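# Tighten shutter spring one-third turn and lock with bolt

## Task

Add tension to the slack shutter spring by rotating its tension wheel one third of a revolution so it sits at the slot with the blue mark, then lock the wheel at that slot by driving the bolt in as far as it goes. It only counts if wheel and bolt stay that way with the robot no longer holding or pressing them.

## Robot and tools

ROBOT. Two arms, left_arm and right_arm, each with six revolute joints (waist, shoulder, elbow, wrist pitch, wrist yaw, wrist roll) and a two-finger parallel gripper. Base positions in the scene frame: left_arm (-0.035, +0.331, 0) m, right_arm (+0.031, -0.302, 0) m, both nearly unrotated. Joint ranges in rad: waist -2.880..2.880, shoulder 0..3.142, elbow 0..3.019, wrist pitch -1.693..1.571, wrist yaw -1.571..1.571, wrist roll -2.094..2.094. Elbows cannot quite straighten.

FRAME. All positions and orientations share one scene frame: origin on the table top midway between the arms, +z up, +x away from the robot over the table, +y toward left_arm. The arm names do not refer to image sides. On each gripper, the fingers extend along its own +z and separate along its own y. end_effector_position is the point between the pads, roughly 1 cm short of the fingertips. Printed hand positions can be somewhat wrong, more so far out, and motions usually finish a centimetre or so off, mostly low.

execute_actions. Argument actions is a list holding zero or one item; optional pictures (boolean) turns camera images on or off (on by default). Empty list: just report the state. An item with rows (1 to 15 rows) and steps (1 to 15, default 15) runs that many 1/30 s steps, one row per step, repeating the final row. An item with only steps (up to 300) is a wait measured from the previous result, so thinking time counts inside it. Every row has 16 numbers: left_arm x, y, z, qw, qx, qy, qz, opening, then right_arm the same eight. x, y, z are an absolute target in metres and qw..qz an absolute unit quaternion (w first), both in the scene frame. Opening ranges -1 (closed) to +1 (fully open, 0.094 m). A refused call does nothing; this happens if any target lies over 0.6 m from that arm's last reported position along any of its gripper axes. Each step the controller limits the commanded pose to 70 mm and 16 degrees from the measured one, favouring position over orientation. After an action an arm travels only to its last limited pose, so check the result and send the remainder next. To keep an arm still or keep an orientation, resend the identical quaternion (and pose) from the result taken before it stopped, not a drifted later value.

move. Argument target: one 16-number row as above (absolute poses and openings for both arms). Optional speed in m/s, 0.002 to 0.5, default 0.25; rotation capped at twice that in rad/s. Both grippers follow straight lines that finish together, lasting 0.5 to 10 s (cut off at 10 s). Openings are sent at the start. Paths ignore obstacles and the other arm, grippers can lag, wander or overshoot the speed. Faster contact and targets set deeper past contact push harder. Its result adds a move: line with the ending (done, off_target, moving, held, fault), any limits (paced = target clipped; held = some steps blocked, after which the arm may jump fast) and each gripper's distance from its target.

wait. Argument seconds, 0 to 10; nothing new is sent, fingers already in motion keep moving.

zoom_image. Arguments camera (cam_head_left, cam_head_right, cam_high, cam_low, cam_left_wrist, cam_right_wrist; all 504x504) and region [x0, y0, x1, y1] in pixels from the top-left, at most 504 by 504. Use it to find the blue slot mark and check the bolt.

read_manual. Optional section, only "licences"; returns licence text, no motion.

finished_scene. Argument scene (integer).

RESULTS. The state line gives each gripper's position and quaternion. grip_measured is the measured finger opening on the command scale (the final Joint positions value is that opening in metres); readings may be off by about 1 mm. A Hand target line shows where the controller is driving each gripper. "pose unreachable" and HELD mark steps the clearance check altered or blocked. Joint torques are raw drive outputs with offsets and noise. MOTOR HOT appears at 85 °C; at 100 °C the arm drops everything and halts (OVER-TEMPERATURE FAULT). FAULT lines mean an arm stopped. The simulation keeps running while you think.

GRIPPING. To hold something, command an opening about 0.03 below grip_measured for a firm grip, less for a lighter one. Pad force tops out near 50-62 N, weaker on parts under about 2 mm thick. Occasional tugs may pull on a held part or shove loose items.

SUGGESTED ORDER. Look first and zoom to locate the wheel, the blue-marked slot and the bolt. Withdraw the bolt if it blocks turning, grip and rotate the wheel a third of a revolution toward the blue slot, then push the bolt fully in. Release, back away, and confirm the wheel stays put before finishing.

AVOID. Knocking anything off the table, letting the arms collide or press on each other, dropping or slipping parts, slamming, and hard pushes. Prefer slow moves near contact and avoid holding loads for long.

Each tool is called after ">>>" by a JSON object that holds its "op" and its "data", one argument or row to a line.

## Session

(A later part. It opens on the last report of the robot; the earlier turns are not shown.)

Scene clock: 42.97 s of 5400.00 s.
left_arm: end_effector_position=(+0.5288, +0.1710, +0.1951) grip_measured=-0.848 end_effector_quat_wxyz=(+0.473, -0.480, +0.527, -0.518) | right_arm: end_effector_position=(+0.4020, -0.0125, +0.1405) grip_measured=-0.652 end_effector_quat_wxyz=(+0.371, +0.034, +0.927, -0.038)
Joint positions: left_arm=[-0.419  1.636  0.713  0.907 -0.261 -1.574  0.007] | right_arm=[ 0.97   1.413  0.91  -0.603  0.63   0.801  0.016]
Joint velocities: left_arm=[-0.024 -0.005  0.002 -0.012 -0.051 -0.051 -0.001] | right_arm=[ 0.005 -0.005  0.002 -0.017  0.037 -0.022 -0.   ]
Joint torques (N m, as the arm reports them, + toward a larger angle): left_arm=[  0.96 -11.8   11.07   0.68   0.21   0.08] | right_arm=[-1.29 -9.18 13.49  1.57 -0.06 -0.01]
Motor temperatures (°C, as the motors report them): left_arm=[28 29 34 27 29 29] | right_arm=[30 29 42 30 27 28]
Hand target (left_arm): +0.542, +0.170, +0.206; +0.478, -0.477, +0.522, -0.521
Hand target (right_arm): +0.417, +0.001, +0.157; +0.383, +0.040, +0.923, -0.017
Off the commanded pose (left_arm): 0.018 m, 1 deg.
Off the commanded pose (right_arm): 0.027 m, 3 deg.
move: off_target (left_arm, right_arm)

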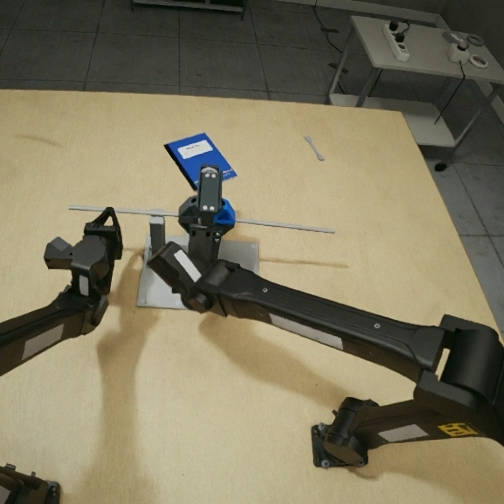

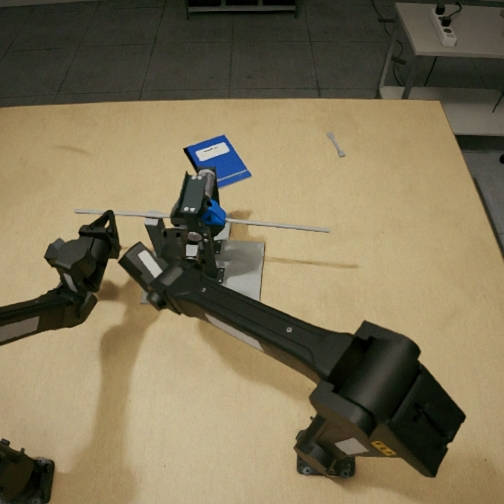

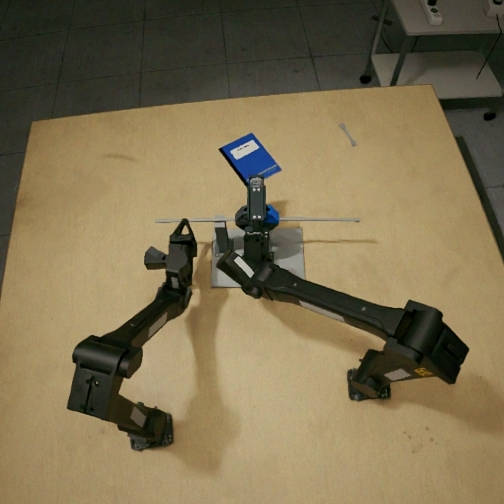

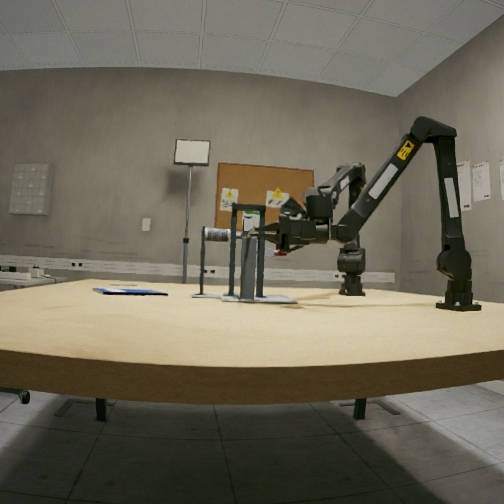

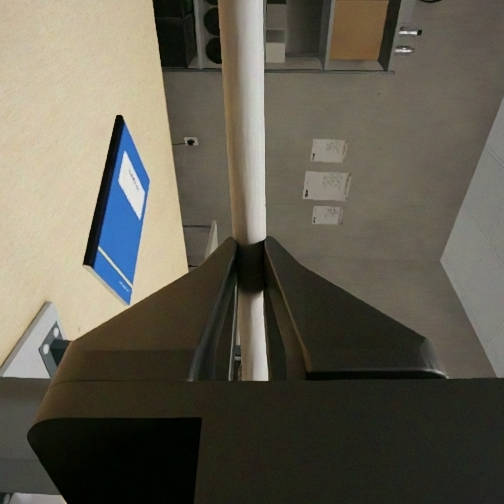

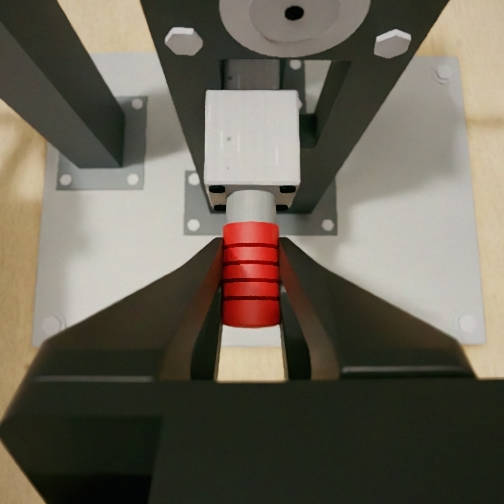

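>>> {"op": "move", "data": {
  "target": [0.557,0.169,0.204,0.478,-0.478,0.522,-0.522,-0.5,0.418,0.002,0.157,0.383,0.04,0.924,-0.017,-0.75],
  "speed": 0.03
}}

>>> {"op": "move", "data": {
  "target": [0.553,0.165,0.245,0.518,-0.435,0.558,-0.482,-0.9,0.418,0.002,0.157,0.383,0.04,0.924,-0.017,-0.75],
  "speed": 0.05
}}

>>> {"op": "move", "data": {
  "target": [0.553,0.165,0.245,0.518,-0.435,0.558,-0.482,-0.9,0.365,0.004,0.157,0.383,0.04,0.924,-0.017,-0.75],
  "speed": 0.06
}}

Scene clock: 47.50 s of 5400.00 s.
left_arm: end_effector_position=(+0.5401, +0.1697, +0.1988) grip_measured=-0.503 end_effector_quat_wxyz=(+0.474, -0.479, +0.525, -0.520) | right_arm: end_effector_position=(+0.4021, -0.0126, +0.1406) grip_measured=-0.652 end_effector_quat_wxyz=(+0.371, +0.034, +0.927, -0.038)
Joint positions: left_arm=[-0.413  1.653  0.745  0.898 -0.252 -1.574  0.023] | right_arm=[ 0.97   1.413  0.91  -0.603  0.63   0.801  0.016]
Joint velocities: left_arm=[ 0.015 -0.015 -0.002 -0.002  0.007 -0.081  0.   ] | right_arm=[ 0.005 -0.005 -0.007  0.007 -0.022 -0.007 -0.   ]
Joint torques (N m, as the arm reports them, + toward a larger angle): left_arm=[  1.08 -10.91  11.57   0.87   0.19   0.08] | right_arm=[-1.28 -9.2  13.43  1.58 -0.06  0.  ]
Motor temperatures (°C, as the motors report them): left_arm=[28 29 35 27 29 29] | right_arm=[30 29 42 30 27 28]
Hand target (left_arm): +0.556, +0.169, +0.204; +0.478, -0.477, +0.521, -0.521
Hand target (right_arm): +0.417, +0.001, +0.157; +0.383, +0.040, +0.923, -0.017
Off the commanded pose (left_arm): 0.018 m, 1 deg.
Off the commanded pose (right_arm): 0.027 m, 3 deg.
After step 90, 0.27 s passed at rest.
move: off_target (left_arm, right_arm)

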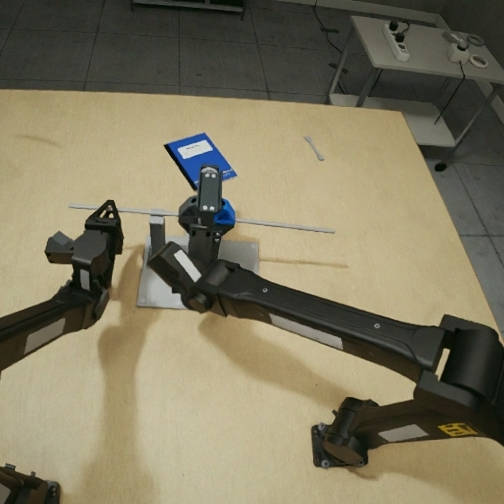

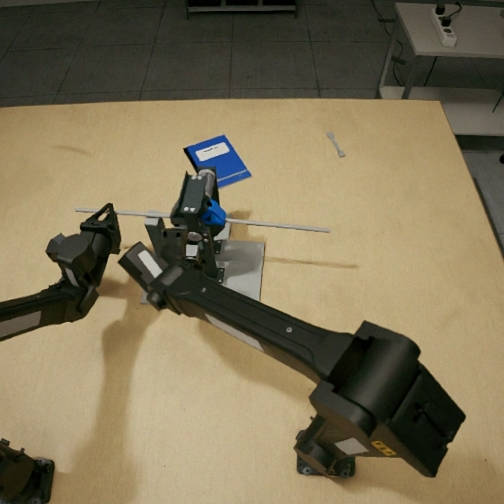

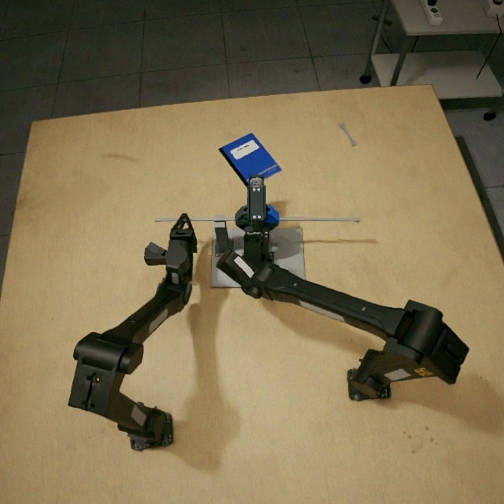

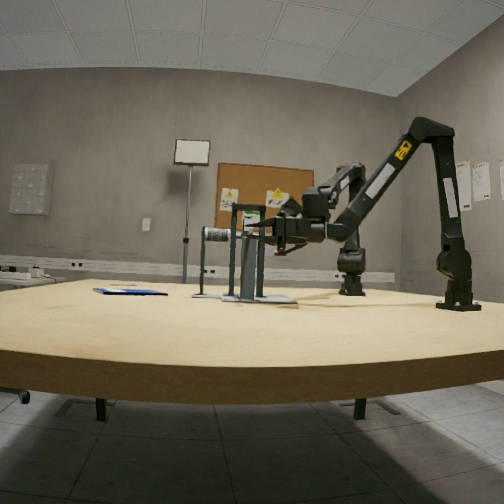

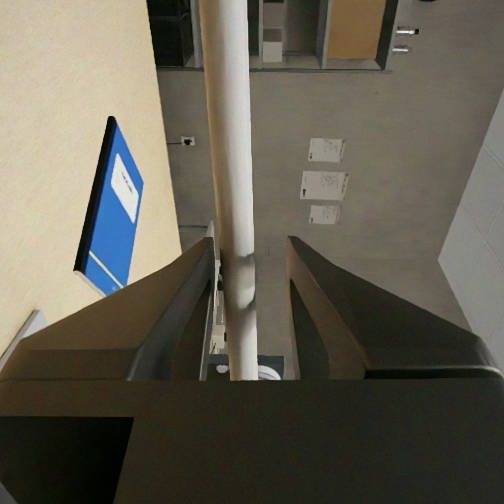

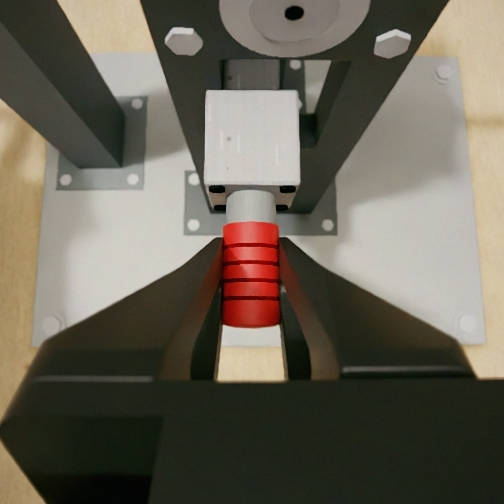

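Scene clock: 49.33 s of 5400.00 s.
left_arm: end_effector_position=(+0.5418, +0.1701, +0.2097) grip_measured=-0.835 end_effector_quat_wxyz=(+0.490, -0.462, +0.560, -0.482) | right_arm: end_effector_position=(+0.4021, -0.0126, +0.1406) grip_measured=-0.652 end_effector_quat_wxyz=(+0.371, +0.034, +0.927, -0.038)
Joint positions: left_arm=[-0.413  1.602  0.767  0.777 -0.258 -1.481  0.008] | right_arm=[ 0.97   1.413  0.91  -0.603  0.63   0.801  0.016]
Joint velocities: left_arm=[-0.015 -0.005  0.007  0.002 -0.081  0.037  0.   ] | right_arm=[ 0.005  0.005  0.012  0.007 -0.051 -0.022 -0.001]
Joint torques (N m, as the arm reports them, + toward a larger angle): left_arm=[  0.16 -14.92  12.28   0.77  -0.14   0.64] | right_arm=[-1.15 -9.1  13.41  1.59 -0.06  0.  ]
Motor temperatures (°C, as the motors report them): left_arm=[28 29 35 27 29 29] | right_arm=[30 29 42 30 27 28]
Hand target (left_arm): +0.551, +0.165, +0.246; +0.518, -0.436, +0.557, -0.482
Hand target (right_arm): +0.417, +0.001, +0.157; +0.383, +0.040, +0.923, -0.017
Off the commanded pose (left_arm): 0.037 m, 5 deg.
Off the commanded pose (right_arm): 0.027 m, 3 deg.
move: off_target (left_arm, right_arm)

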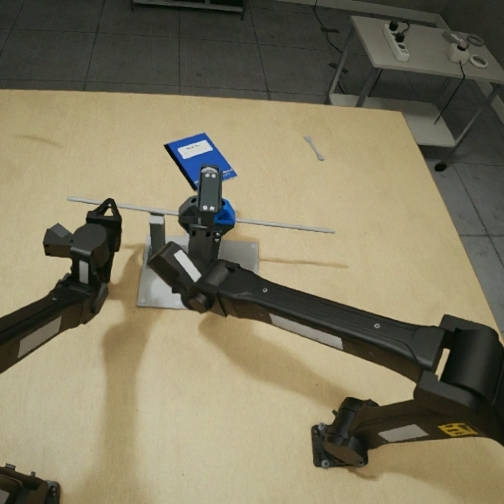

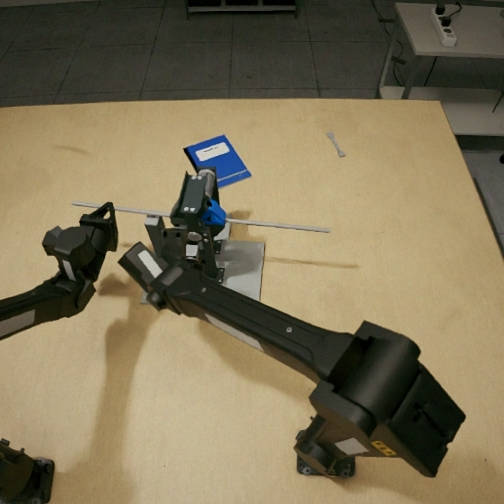

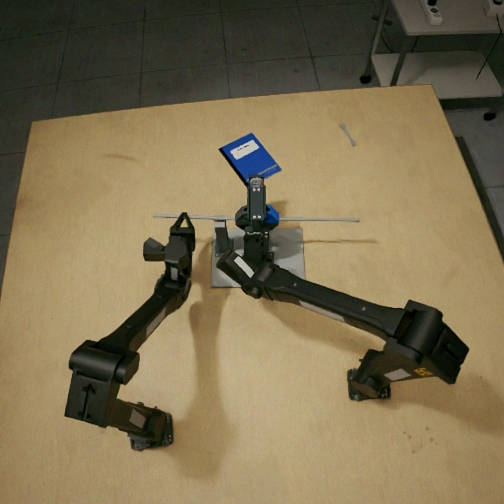

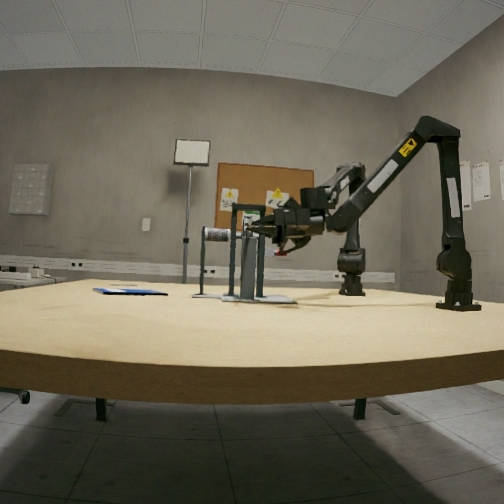

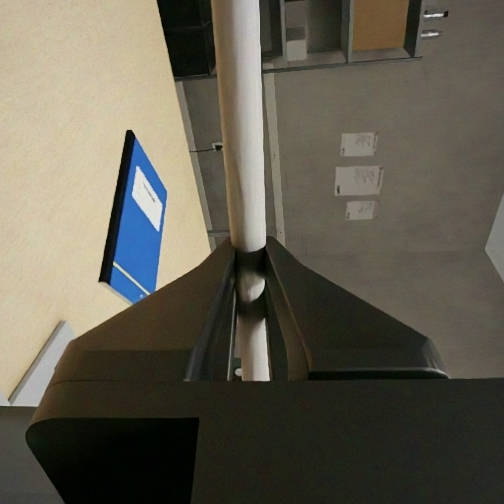

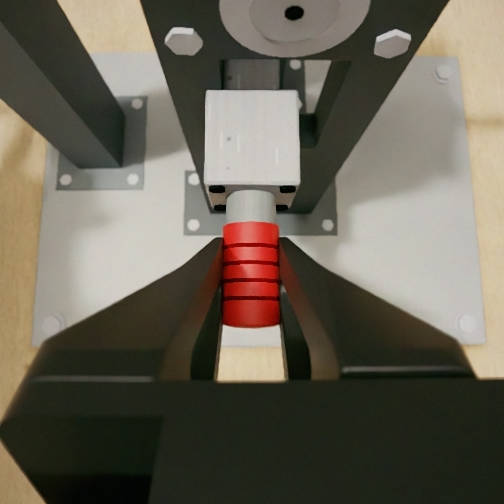

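Scene clock: 50.30 s of 5400.00 s.
left_arm: end_effector_position=(+0.5418, +0.1701, +0.2097) grip_measured=-0.835 end_effector_quat_wxyz=(+0.490, -0.463, +0.560, -0.482) | right_arm: end_effector_position=(+0.3982, -0.0120, +0.1413) grip_measured=-0.652 end_effector_quat_wxyz=(+0.382, +0.044, +0.922, -0.043)
Joint positions: left_arm=[-0.413  1.602  0.767  0.777 -0.258 -1.482  0.008] | right_arm=[ 0.988  1.414  0.904 -0.603  0.668  0.835  0.016]
Joint velocities: left_arm=[-0.015 -0.005 -0.007 -0.027  0.007 -0.051 -0.   ] | right_arm=[-0.005  0.005 -0.012 -0.017  0.022  0.022 -0.001]
Joint torques (N m, as the arm reports them, + toward a larger angle): left_arm=[  0.11 -14.87  12.17   0.77  -0.16   0.67] | right_arm=[  6.4  -14.42   8.15  -1.18   0.3    0.62]
Motor temperatures (°C, as the motors report them): left_arm=[28 30 35 27 29 29] | right_arm=[30 30 42 30 27 28]
Hand target (left_arm): +0.551, +0.165, +0.245; +0.518, -0.436, +0.556, -0.482
Hand target (right_arm): +0.368, +0.003, +0.155; +0.384, +0.039, +0.923, -0.017
Off the commanded pose (left_arm): 0.037 m, 5 deg.
Off the commanded pose (right_arm): 0.040 m, 3 deg.
move: off_target (left_arm, right_arm)

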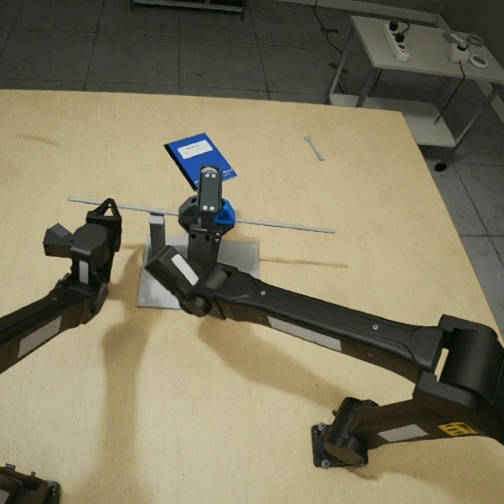

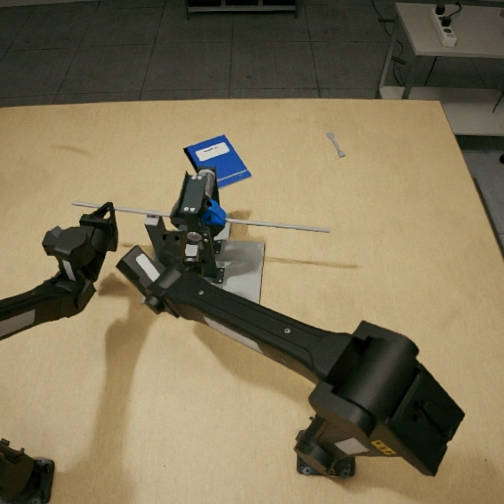

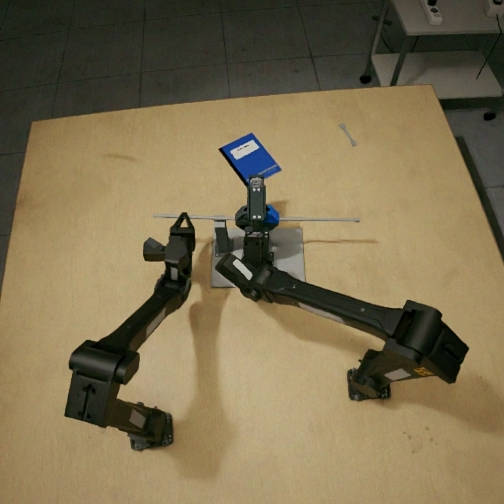

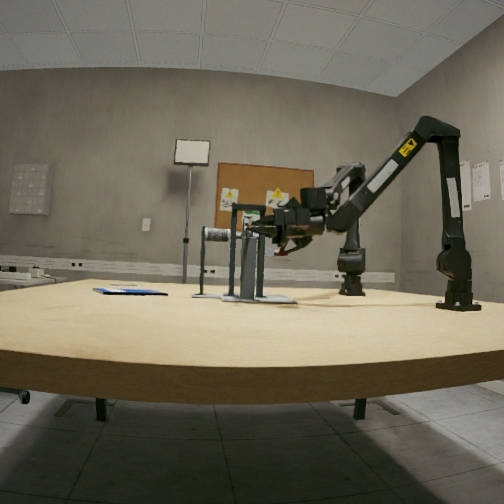

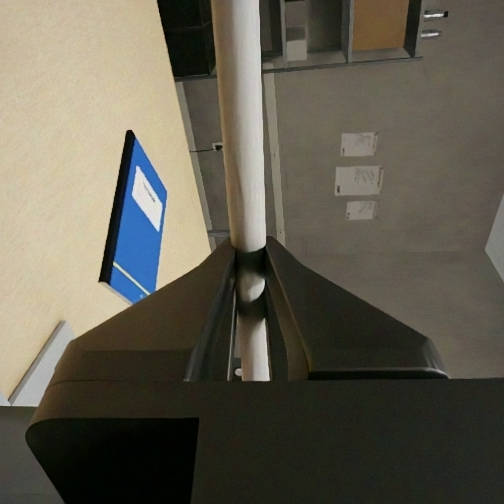

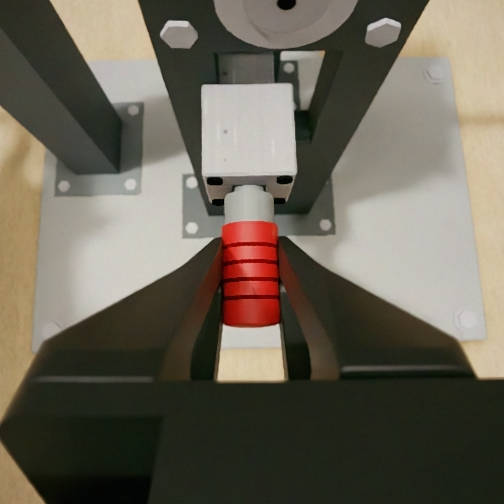

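>>> {"op": "move", "data": {
  "target": [0.55,0.155,0.30,0.565,-0.40,0.556,-0.46,-0.9,0.405,-0.005,0.153,0.383,0.04,0.924,-0.017,-0.75],
  "speed": 0.05
}}

>>> {"op": "move", "data": {
  "target": [0.55,0.155,0.30,0.565,-0.40,0.556,-0.46,-0.9,0.36,-0.002,0.153,0.383,0.04,0.924,-0.017,-0.75],
  "speed": 0.04
}}

Scene clock: 54.90 s of 5400.00 s.
left_arm: end_effector_position=(+0.5356, +0.1700, +0.2304) grip_measured=-0.833 end_effector_quat_wxyz=(+0.524, -0.447, +0.574, -0.443) | right_arm: end_effector_position=(+0.3992, -0.0121, +0.1405) grip_measured=-0.652 end_effector_quat_wxyz=(+0.373, +0.036, +0.926, -0.037)
Joint positions: left_arm=[-0.436  1.545  0.776  0.708 -0.329 -1.383  0.008] | right_arm=[ 0.977  1.41   0.904 -0.602  0.637  0.811  0.016]
Joint velocities: left_arm=[-0.015 -0.005  0.002 -0.007  0.007 -0.051  0.001] | right_arm=[-0.005  0.005 -0.007  0.022  0.022  0.022  0.   ]
Joint torques (N m, as the arm reports them, + toward a larger angle): left_arm=[ -0.7  -16.52  15.24   1.32   0.01   0.87] | right_arm=[ -0.65 -10.9   10.41   1.65  -0.09   0.04]
Motor temperatures (°C, as the motors report them): left_arm=[28 30 35 27 29 29] | right_arm=[30 30 41 30 27 28]
Hand target (left_arm): +0.544, +0.157, +0.301; +0.566, -0.403, +0.553, -0.460
Hand target (right_arm): +0.405, -0.005, +0.153; +0.383, +0.040, +0.923, -0.017
Off the commanded pose (left_arm): 0.073 m, 8 deg.
Off the commanded pose (right_arm): 0.016 m, 3 deg.
move: off_target (left_arm, right_arm)

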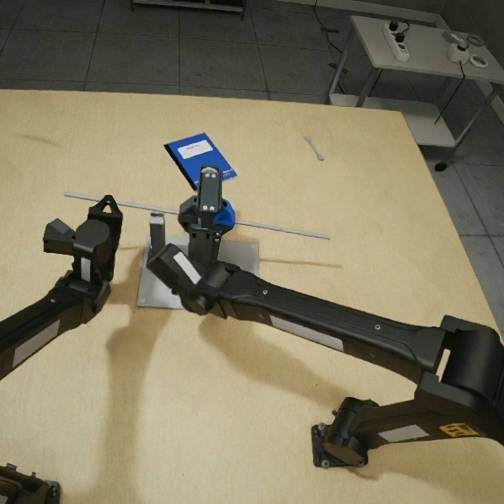

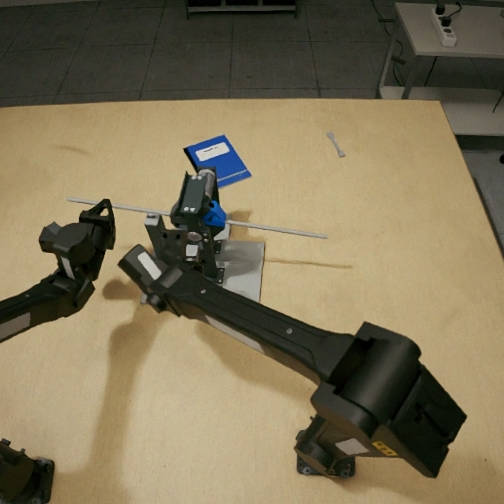

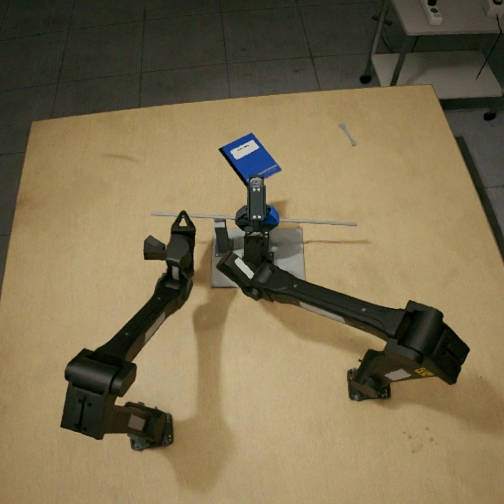

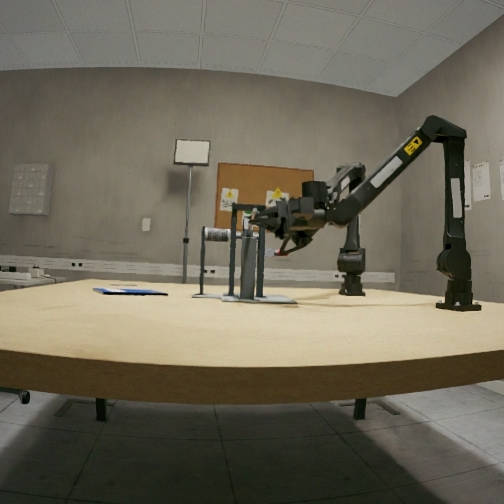

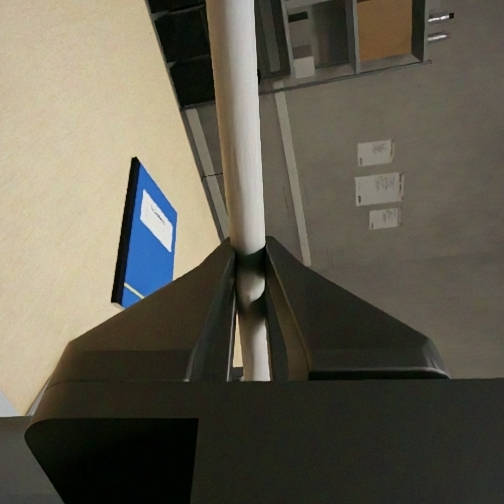

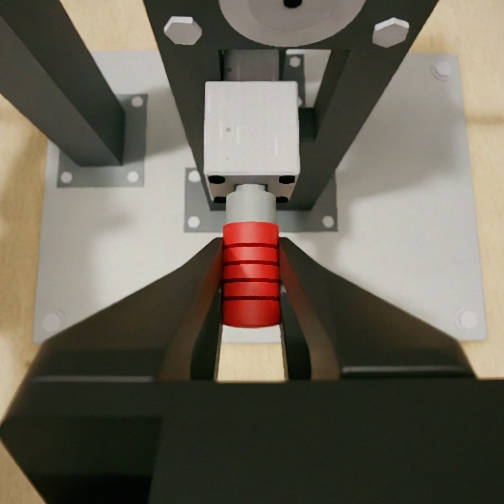

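Scene clock: 56.97 s of 5400.00 s.
left_arm: end_effector_position=(+0.5350, +0.1700, +0.2294) grip_measured=-0.833 end_effector_quat_wxyz=(+0.523, -0.449, +0.574, -0.442) | right_arm: end_effector_position=(+0.3797, -0.0105, +0.1414) grip_measured=-0.652 end_effector_quat_wxyz=(+0.380, +0.040, +0.923, -0.034)
Joint positions: left_arm=[-0.437  1.544  0.775  0.703 -0.331 -1.387  0.008] | right_arm=[ 1.023  1.381  0.875 -0.616  0.667  0.864  0.016]
Joint velocities: left_arm=[ 0.005 -0.005 -0.012 -0.017 -0.007 -0.037  0.   ] | right_arm=[-0.005 -0.005 -0.017 -0.002  0.037  0.022  0.   ]
Joint torques (N m, as the arm reports them, + toward a larger angle): left_arm=[ -0.65 -16.29  15.17   1.57   0.03   0.88] | right_arm=[  3.82 -12.52   8.71  -0.58   0.49   0.45]
Motor temperatures (°C, as the motors report them): left_arm=[28 30 36 27 29 29] | right_arm=[30 30 41 30 27 28]
Hand target (left_arm): +0.544, +0.157, +0.300; +0.566, -0.403, +0.553, -0.459
Hand target (right_arm): +0.362, -0.002, +0.153; +0.384, +0.039, +0.922, -0.018
Off the commanded pose (left_arm): 0.074 m, 8 deg.
Off the commanded pose (right_arm): 0.024 m, 2 deg.
move: off_target (left_arm, right_arm)

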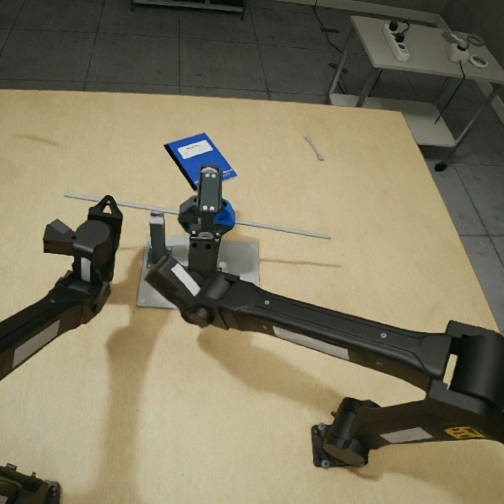

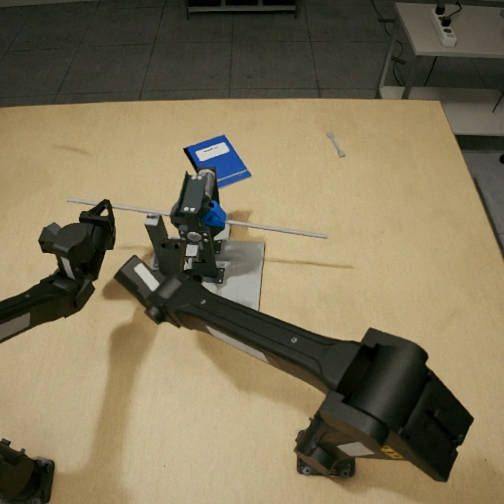

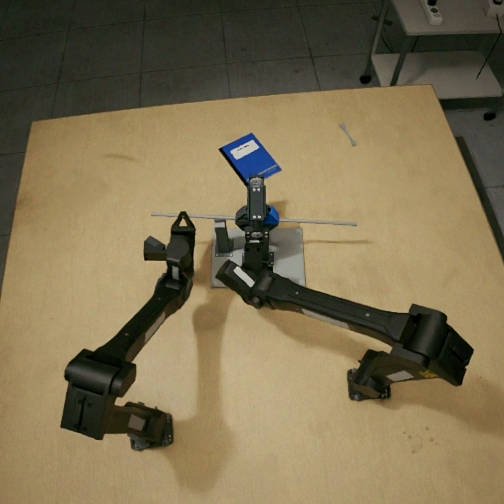

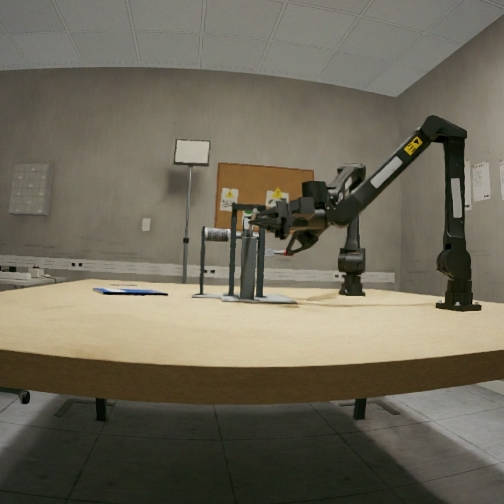

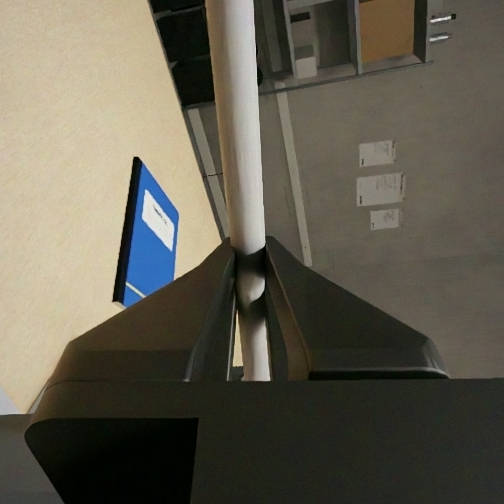

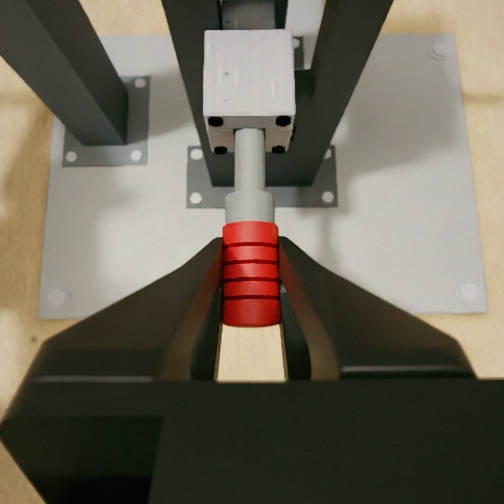

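>>> {"op": "move", "data": {
  "target": [0.545,0.168,0.20,0.478,-0.478,0.522,-0.522,-0.9,0.35,-0.01,0.19,0.383,0.04,0.924,-0.017,0.3],
  "speed": 0.06
}}

>>> {"op": "move", "data": {
  "target": [0.553,0.22,0.205,0.478,-0.478,0.522,-0.522,-0.4,0.42,-0.245,0.21,0.522,0.522,0.478,0.478,0.5],
  "speed": 0.35
}}

Scene clock: 65.27 s of 5400.00 s.
left_arm: end_effector_position=(+0.5399, +0.1710, +0.1926) grip_measured=-0.832 end_effector_quat_wxyz=(+0.472, -0.488, +0.528, -0.511) | right_arm: end_effector_position=(+0.3495, -0.0194, +0.1729) grip_measured=+0.297 end_effector_quat_wxyz=(+0.376, +0.035, +0.926, -0.031)
Joint positions: left_arm=[-0.415  1.654  0.745  0.876 -0.268 -1.581  0.008] | right_arm=[ 1.07   1.274  0.874 -0.755  0.672  0.911  0.061]
Joint velocities: left_arm=[-0.034 -0.024 -0.002 -0.027 -0.007  0.022 -0.   ] | right_arm=[-0.005 -0.005 -0.002  0.002 -0.051 -0.037  0.001]
Joint torques (N m, as the arm reports them, + toward a larger angle): left_arm=[  0.48 -11.87   8.6    2.74   0.34   0.15] | right_arm=[ 0.65 -8.34 12.8  -0.01  0.5   0.2 ]
Motor temperatures (°C, as the motors report them): left_arm=[28 31 37 27 29 30] | right_arm=[30 31 40 30 28 28]
Hand target (left_arm): +0.544, +0.168, +0.199; +0.478, -0.478, +0.521, -0.521
Hand target (right_arm): +0.351, -0.009, +0.190; +0.384, +0.040, +0.923, -0.017
Off the commanded pose (left_arm): 0.009 m, 2 deg.
Off the commanded pose (right_arm): 0.020 m, 2 deg.
After step 90, 3.20 s passed at rest.
move: off_target (right_arm)

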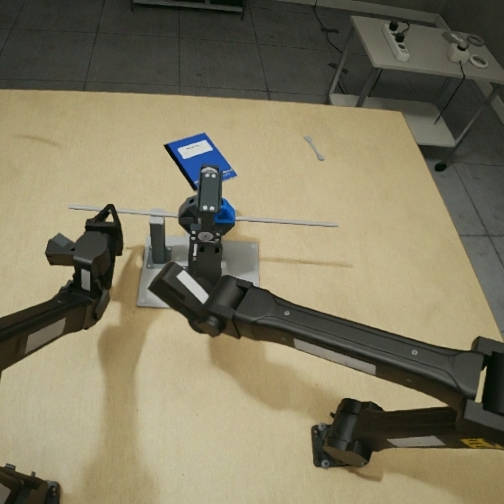

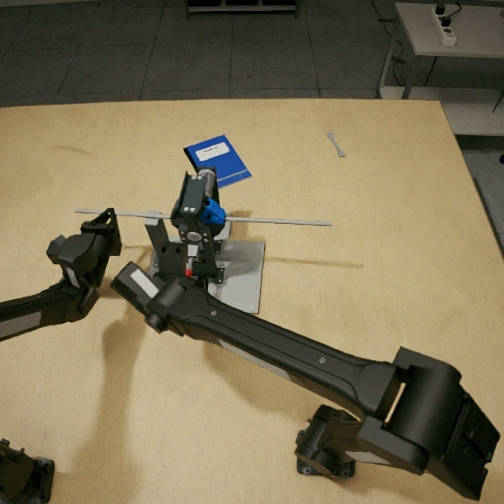

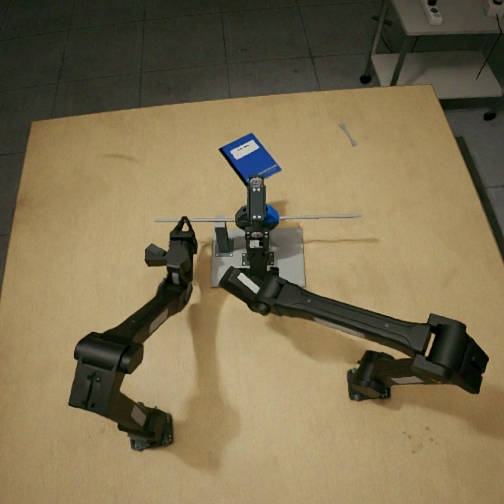

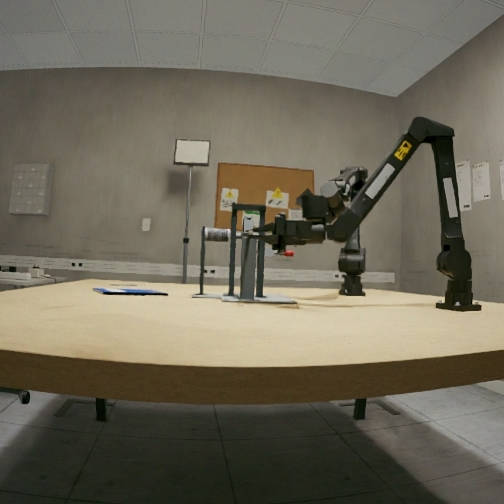

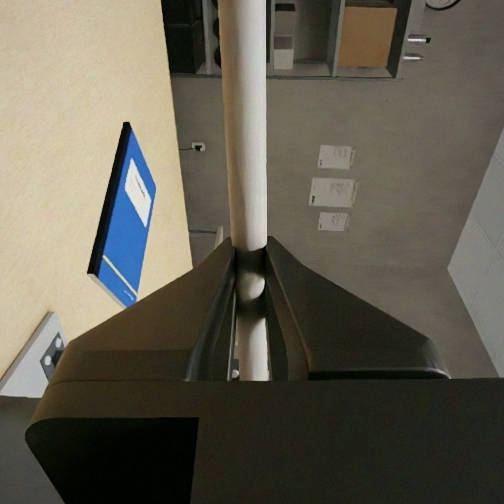

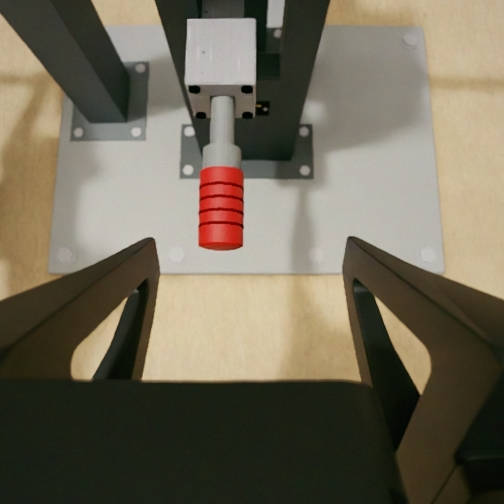

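Scene clock: 68.37 s of 5400.00 s.
left_arm: end_effector_position=(+0.5537, +0.2165, +0.1921) grip_measured=-0.402 end_effector_quat_wxyz=(+0.468, -0.485, +0.530, -0.514) | right_arm: end_effector_position=(+0.4186, -0.2385, +0.2052) grip_measured=+0.498 end_effector_quat_wxyz=(+0.516, +0.526, +0.488, +0.467)
Joint positions: left_arm=[-0.3    1.654  0.744  0.876 -0.141 -1.579  0.028] | right_arm=[0.44  1.066 0.236 0.796 0.439 1.572 0.07 ]
Joint velocities: left_arm=[ 0.005 -0.005  0.002  0.002 -0.037  0.081 -0.   ] | right_arm=[-0.005 -0.015 -0.012 -0.017 -0.037  0.007 -0.001]
Joint torques (N m, as the arm reports them, + toward a larger angle): left_arm=[  1.01 -14.05   7.58   2.23   0.18   0.14] | right_arm=[-1.23 -2.55  8.18  2.52 -0.09  0.12]
Motor temperatures (°C, as the motors report them): left_arm=[28 31 36 27 29 30] | right_arm=[30 30 40 30 28 28]
Hand target (left_arm): +0.554, +0.221, +0.205; +0.478, -0.477, +0.522, -0.521
Hand target (right_arm): +0.420, -0.242, +0.209; +0.518, +0.529, +0.476, +0.475
Off the commanded pose (left_arm): 0.013 m, 2 deg.
Off the commanded pose (right_arm): 0.008 m, 2 deg.
move: off_target (left_arm)

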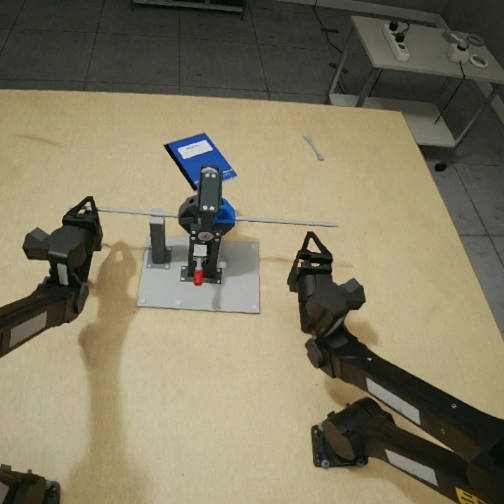

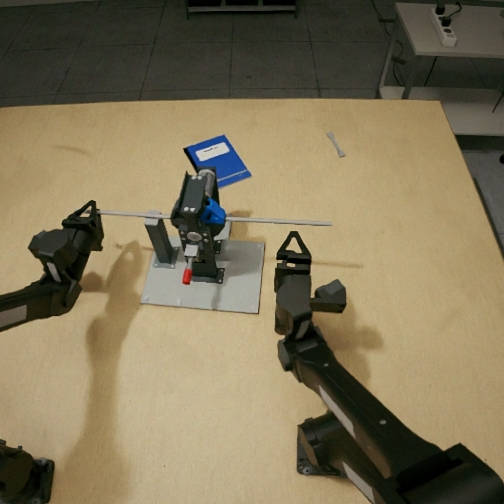

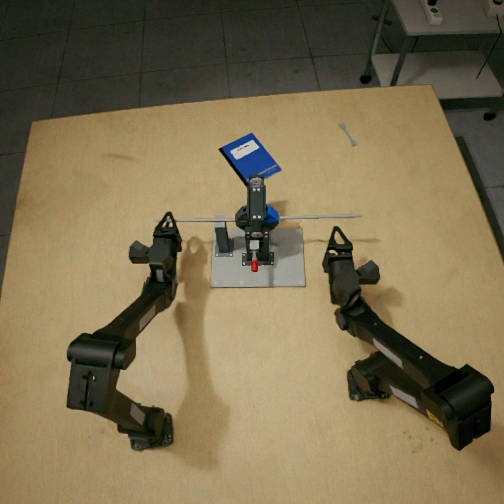

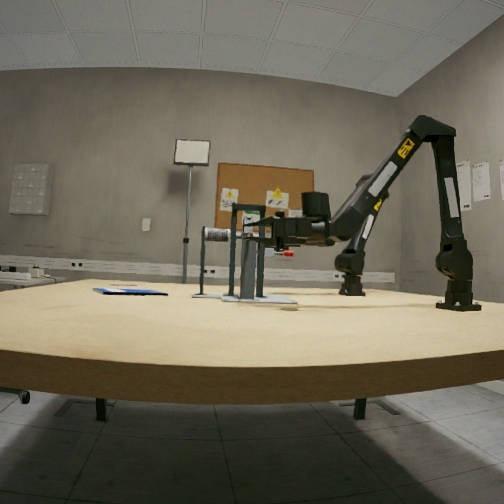

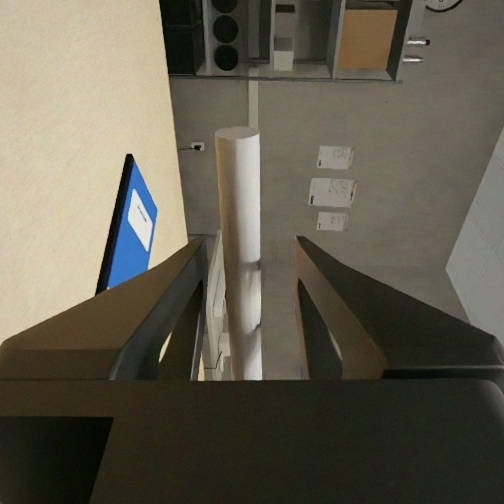

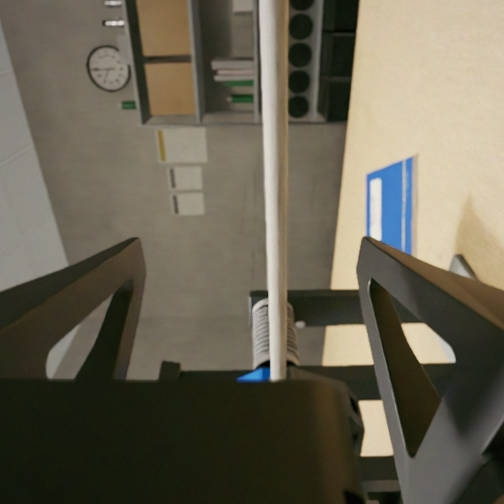

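>>> {"op": "move", "data": {
  "target": [0.553,0.22,0.203,0.478,-0.478,0.522,-0.522,-0.9,0.50,-0.252,0.205,0.53,0.514,0.485,0.47,0.1],
  "speed": 0.12
}}

Scene clock: 71.10 s of 5400.00 s.
left_arm: end_effector_position=(+0.5528, +0.2167, +0.1903) grip_measured=-0.842 end_effector_quat_wxyz=(+0.465, -0.488, +0.530, -0.515) | right_arm: end_effector_position=(+0.4880, -0.2502, +0.1851) grip_measured=+0.103 end_effector_quat_wxyz=(+0.514, +0.526, +0.499, +0.458)
Joint positions: left_arm=[-0.3    1.654  0.741  0.875 -0.141 -1.586  0.007] | right_arm=[0.319 1.352 0.374 0.925 0.313 1.555 0.052]
Joint velocities: left_arm=[ 0.005 -0.005  0.017  0.027  0.022 -0.022  0.   ] | right_arm=[-0.005 -0.005 -0.002 -0.017  0.022 -0.051  0.001]
Joint torques (N m, as the arm reports them, + toward a larger angle): left_arm=[  0.88 -13.75   7.54   2.51   0.12   0.19] | right_arm=[-1.44 -6.43 10.01  2.45 -0.18 -0.08]
Motor temperatures (°C, as the motors report them): left_arm=[28 31 35 27 29 30] | right_arm=[30 30 39 30 28 28]
Hand target (left_arm): +0.553, +0.220, +0.203; +0.478, -0.478, +0.522, -0.521
Hand target (right_arm): +0.499, -0.252, +0.204; +0.528, +0.515, +0.484, +0.470
Off the commanded pose (left_arm): 0.013 m, 2 deg.
Off the commanded pose (right_arm): 0.023 m, 3 deg.
move: off_target (left_arm, right_arm)

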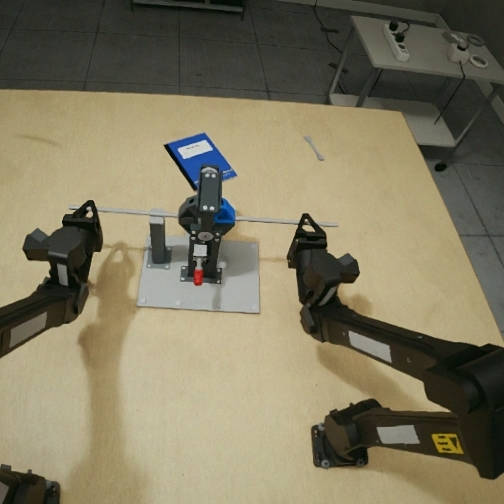

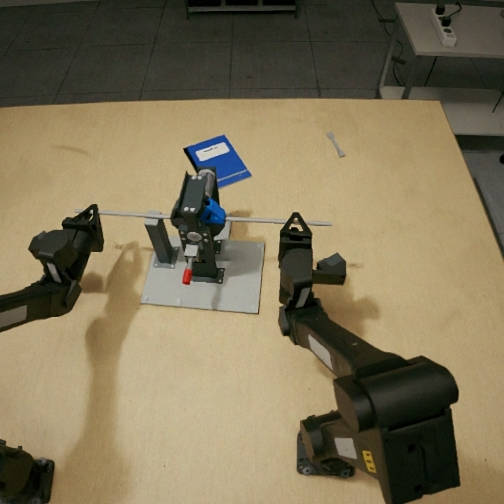

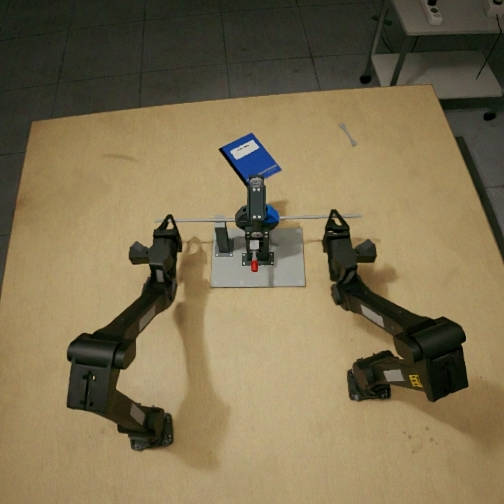

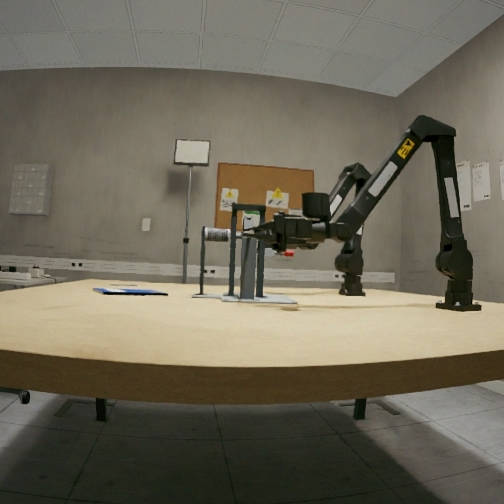

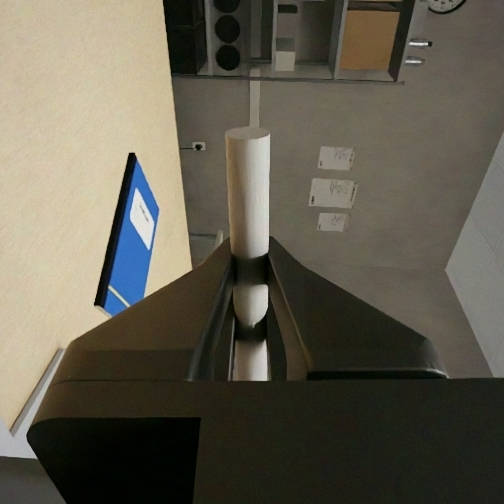

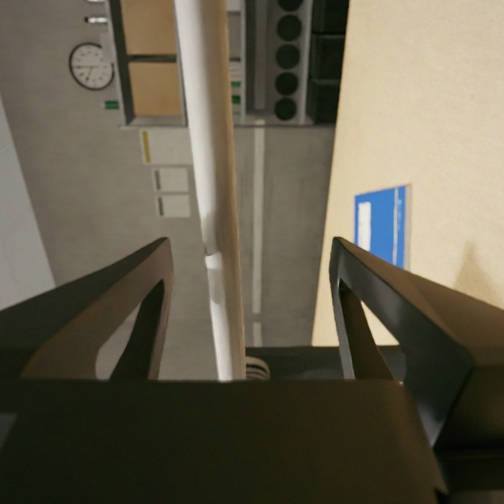

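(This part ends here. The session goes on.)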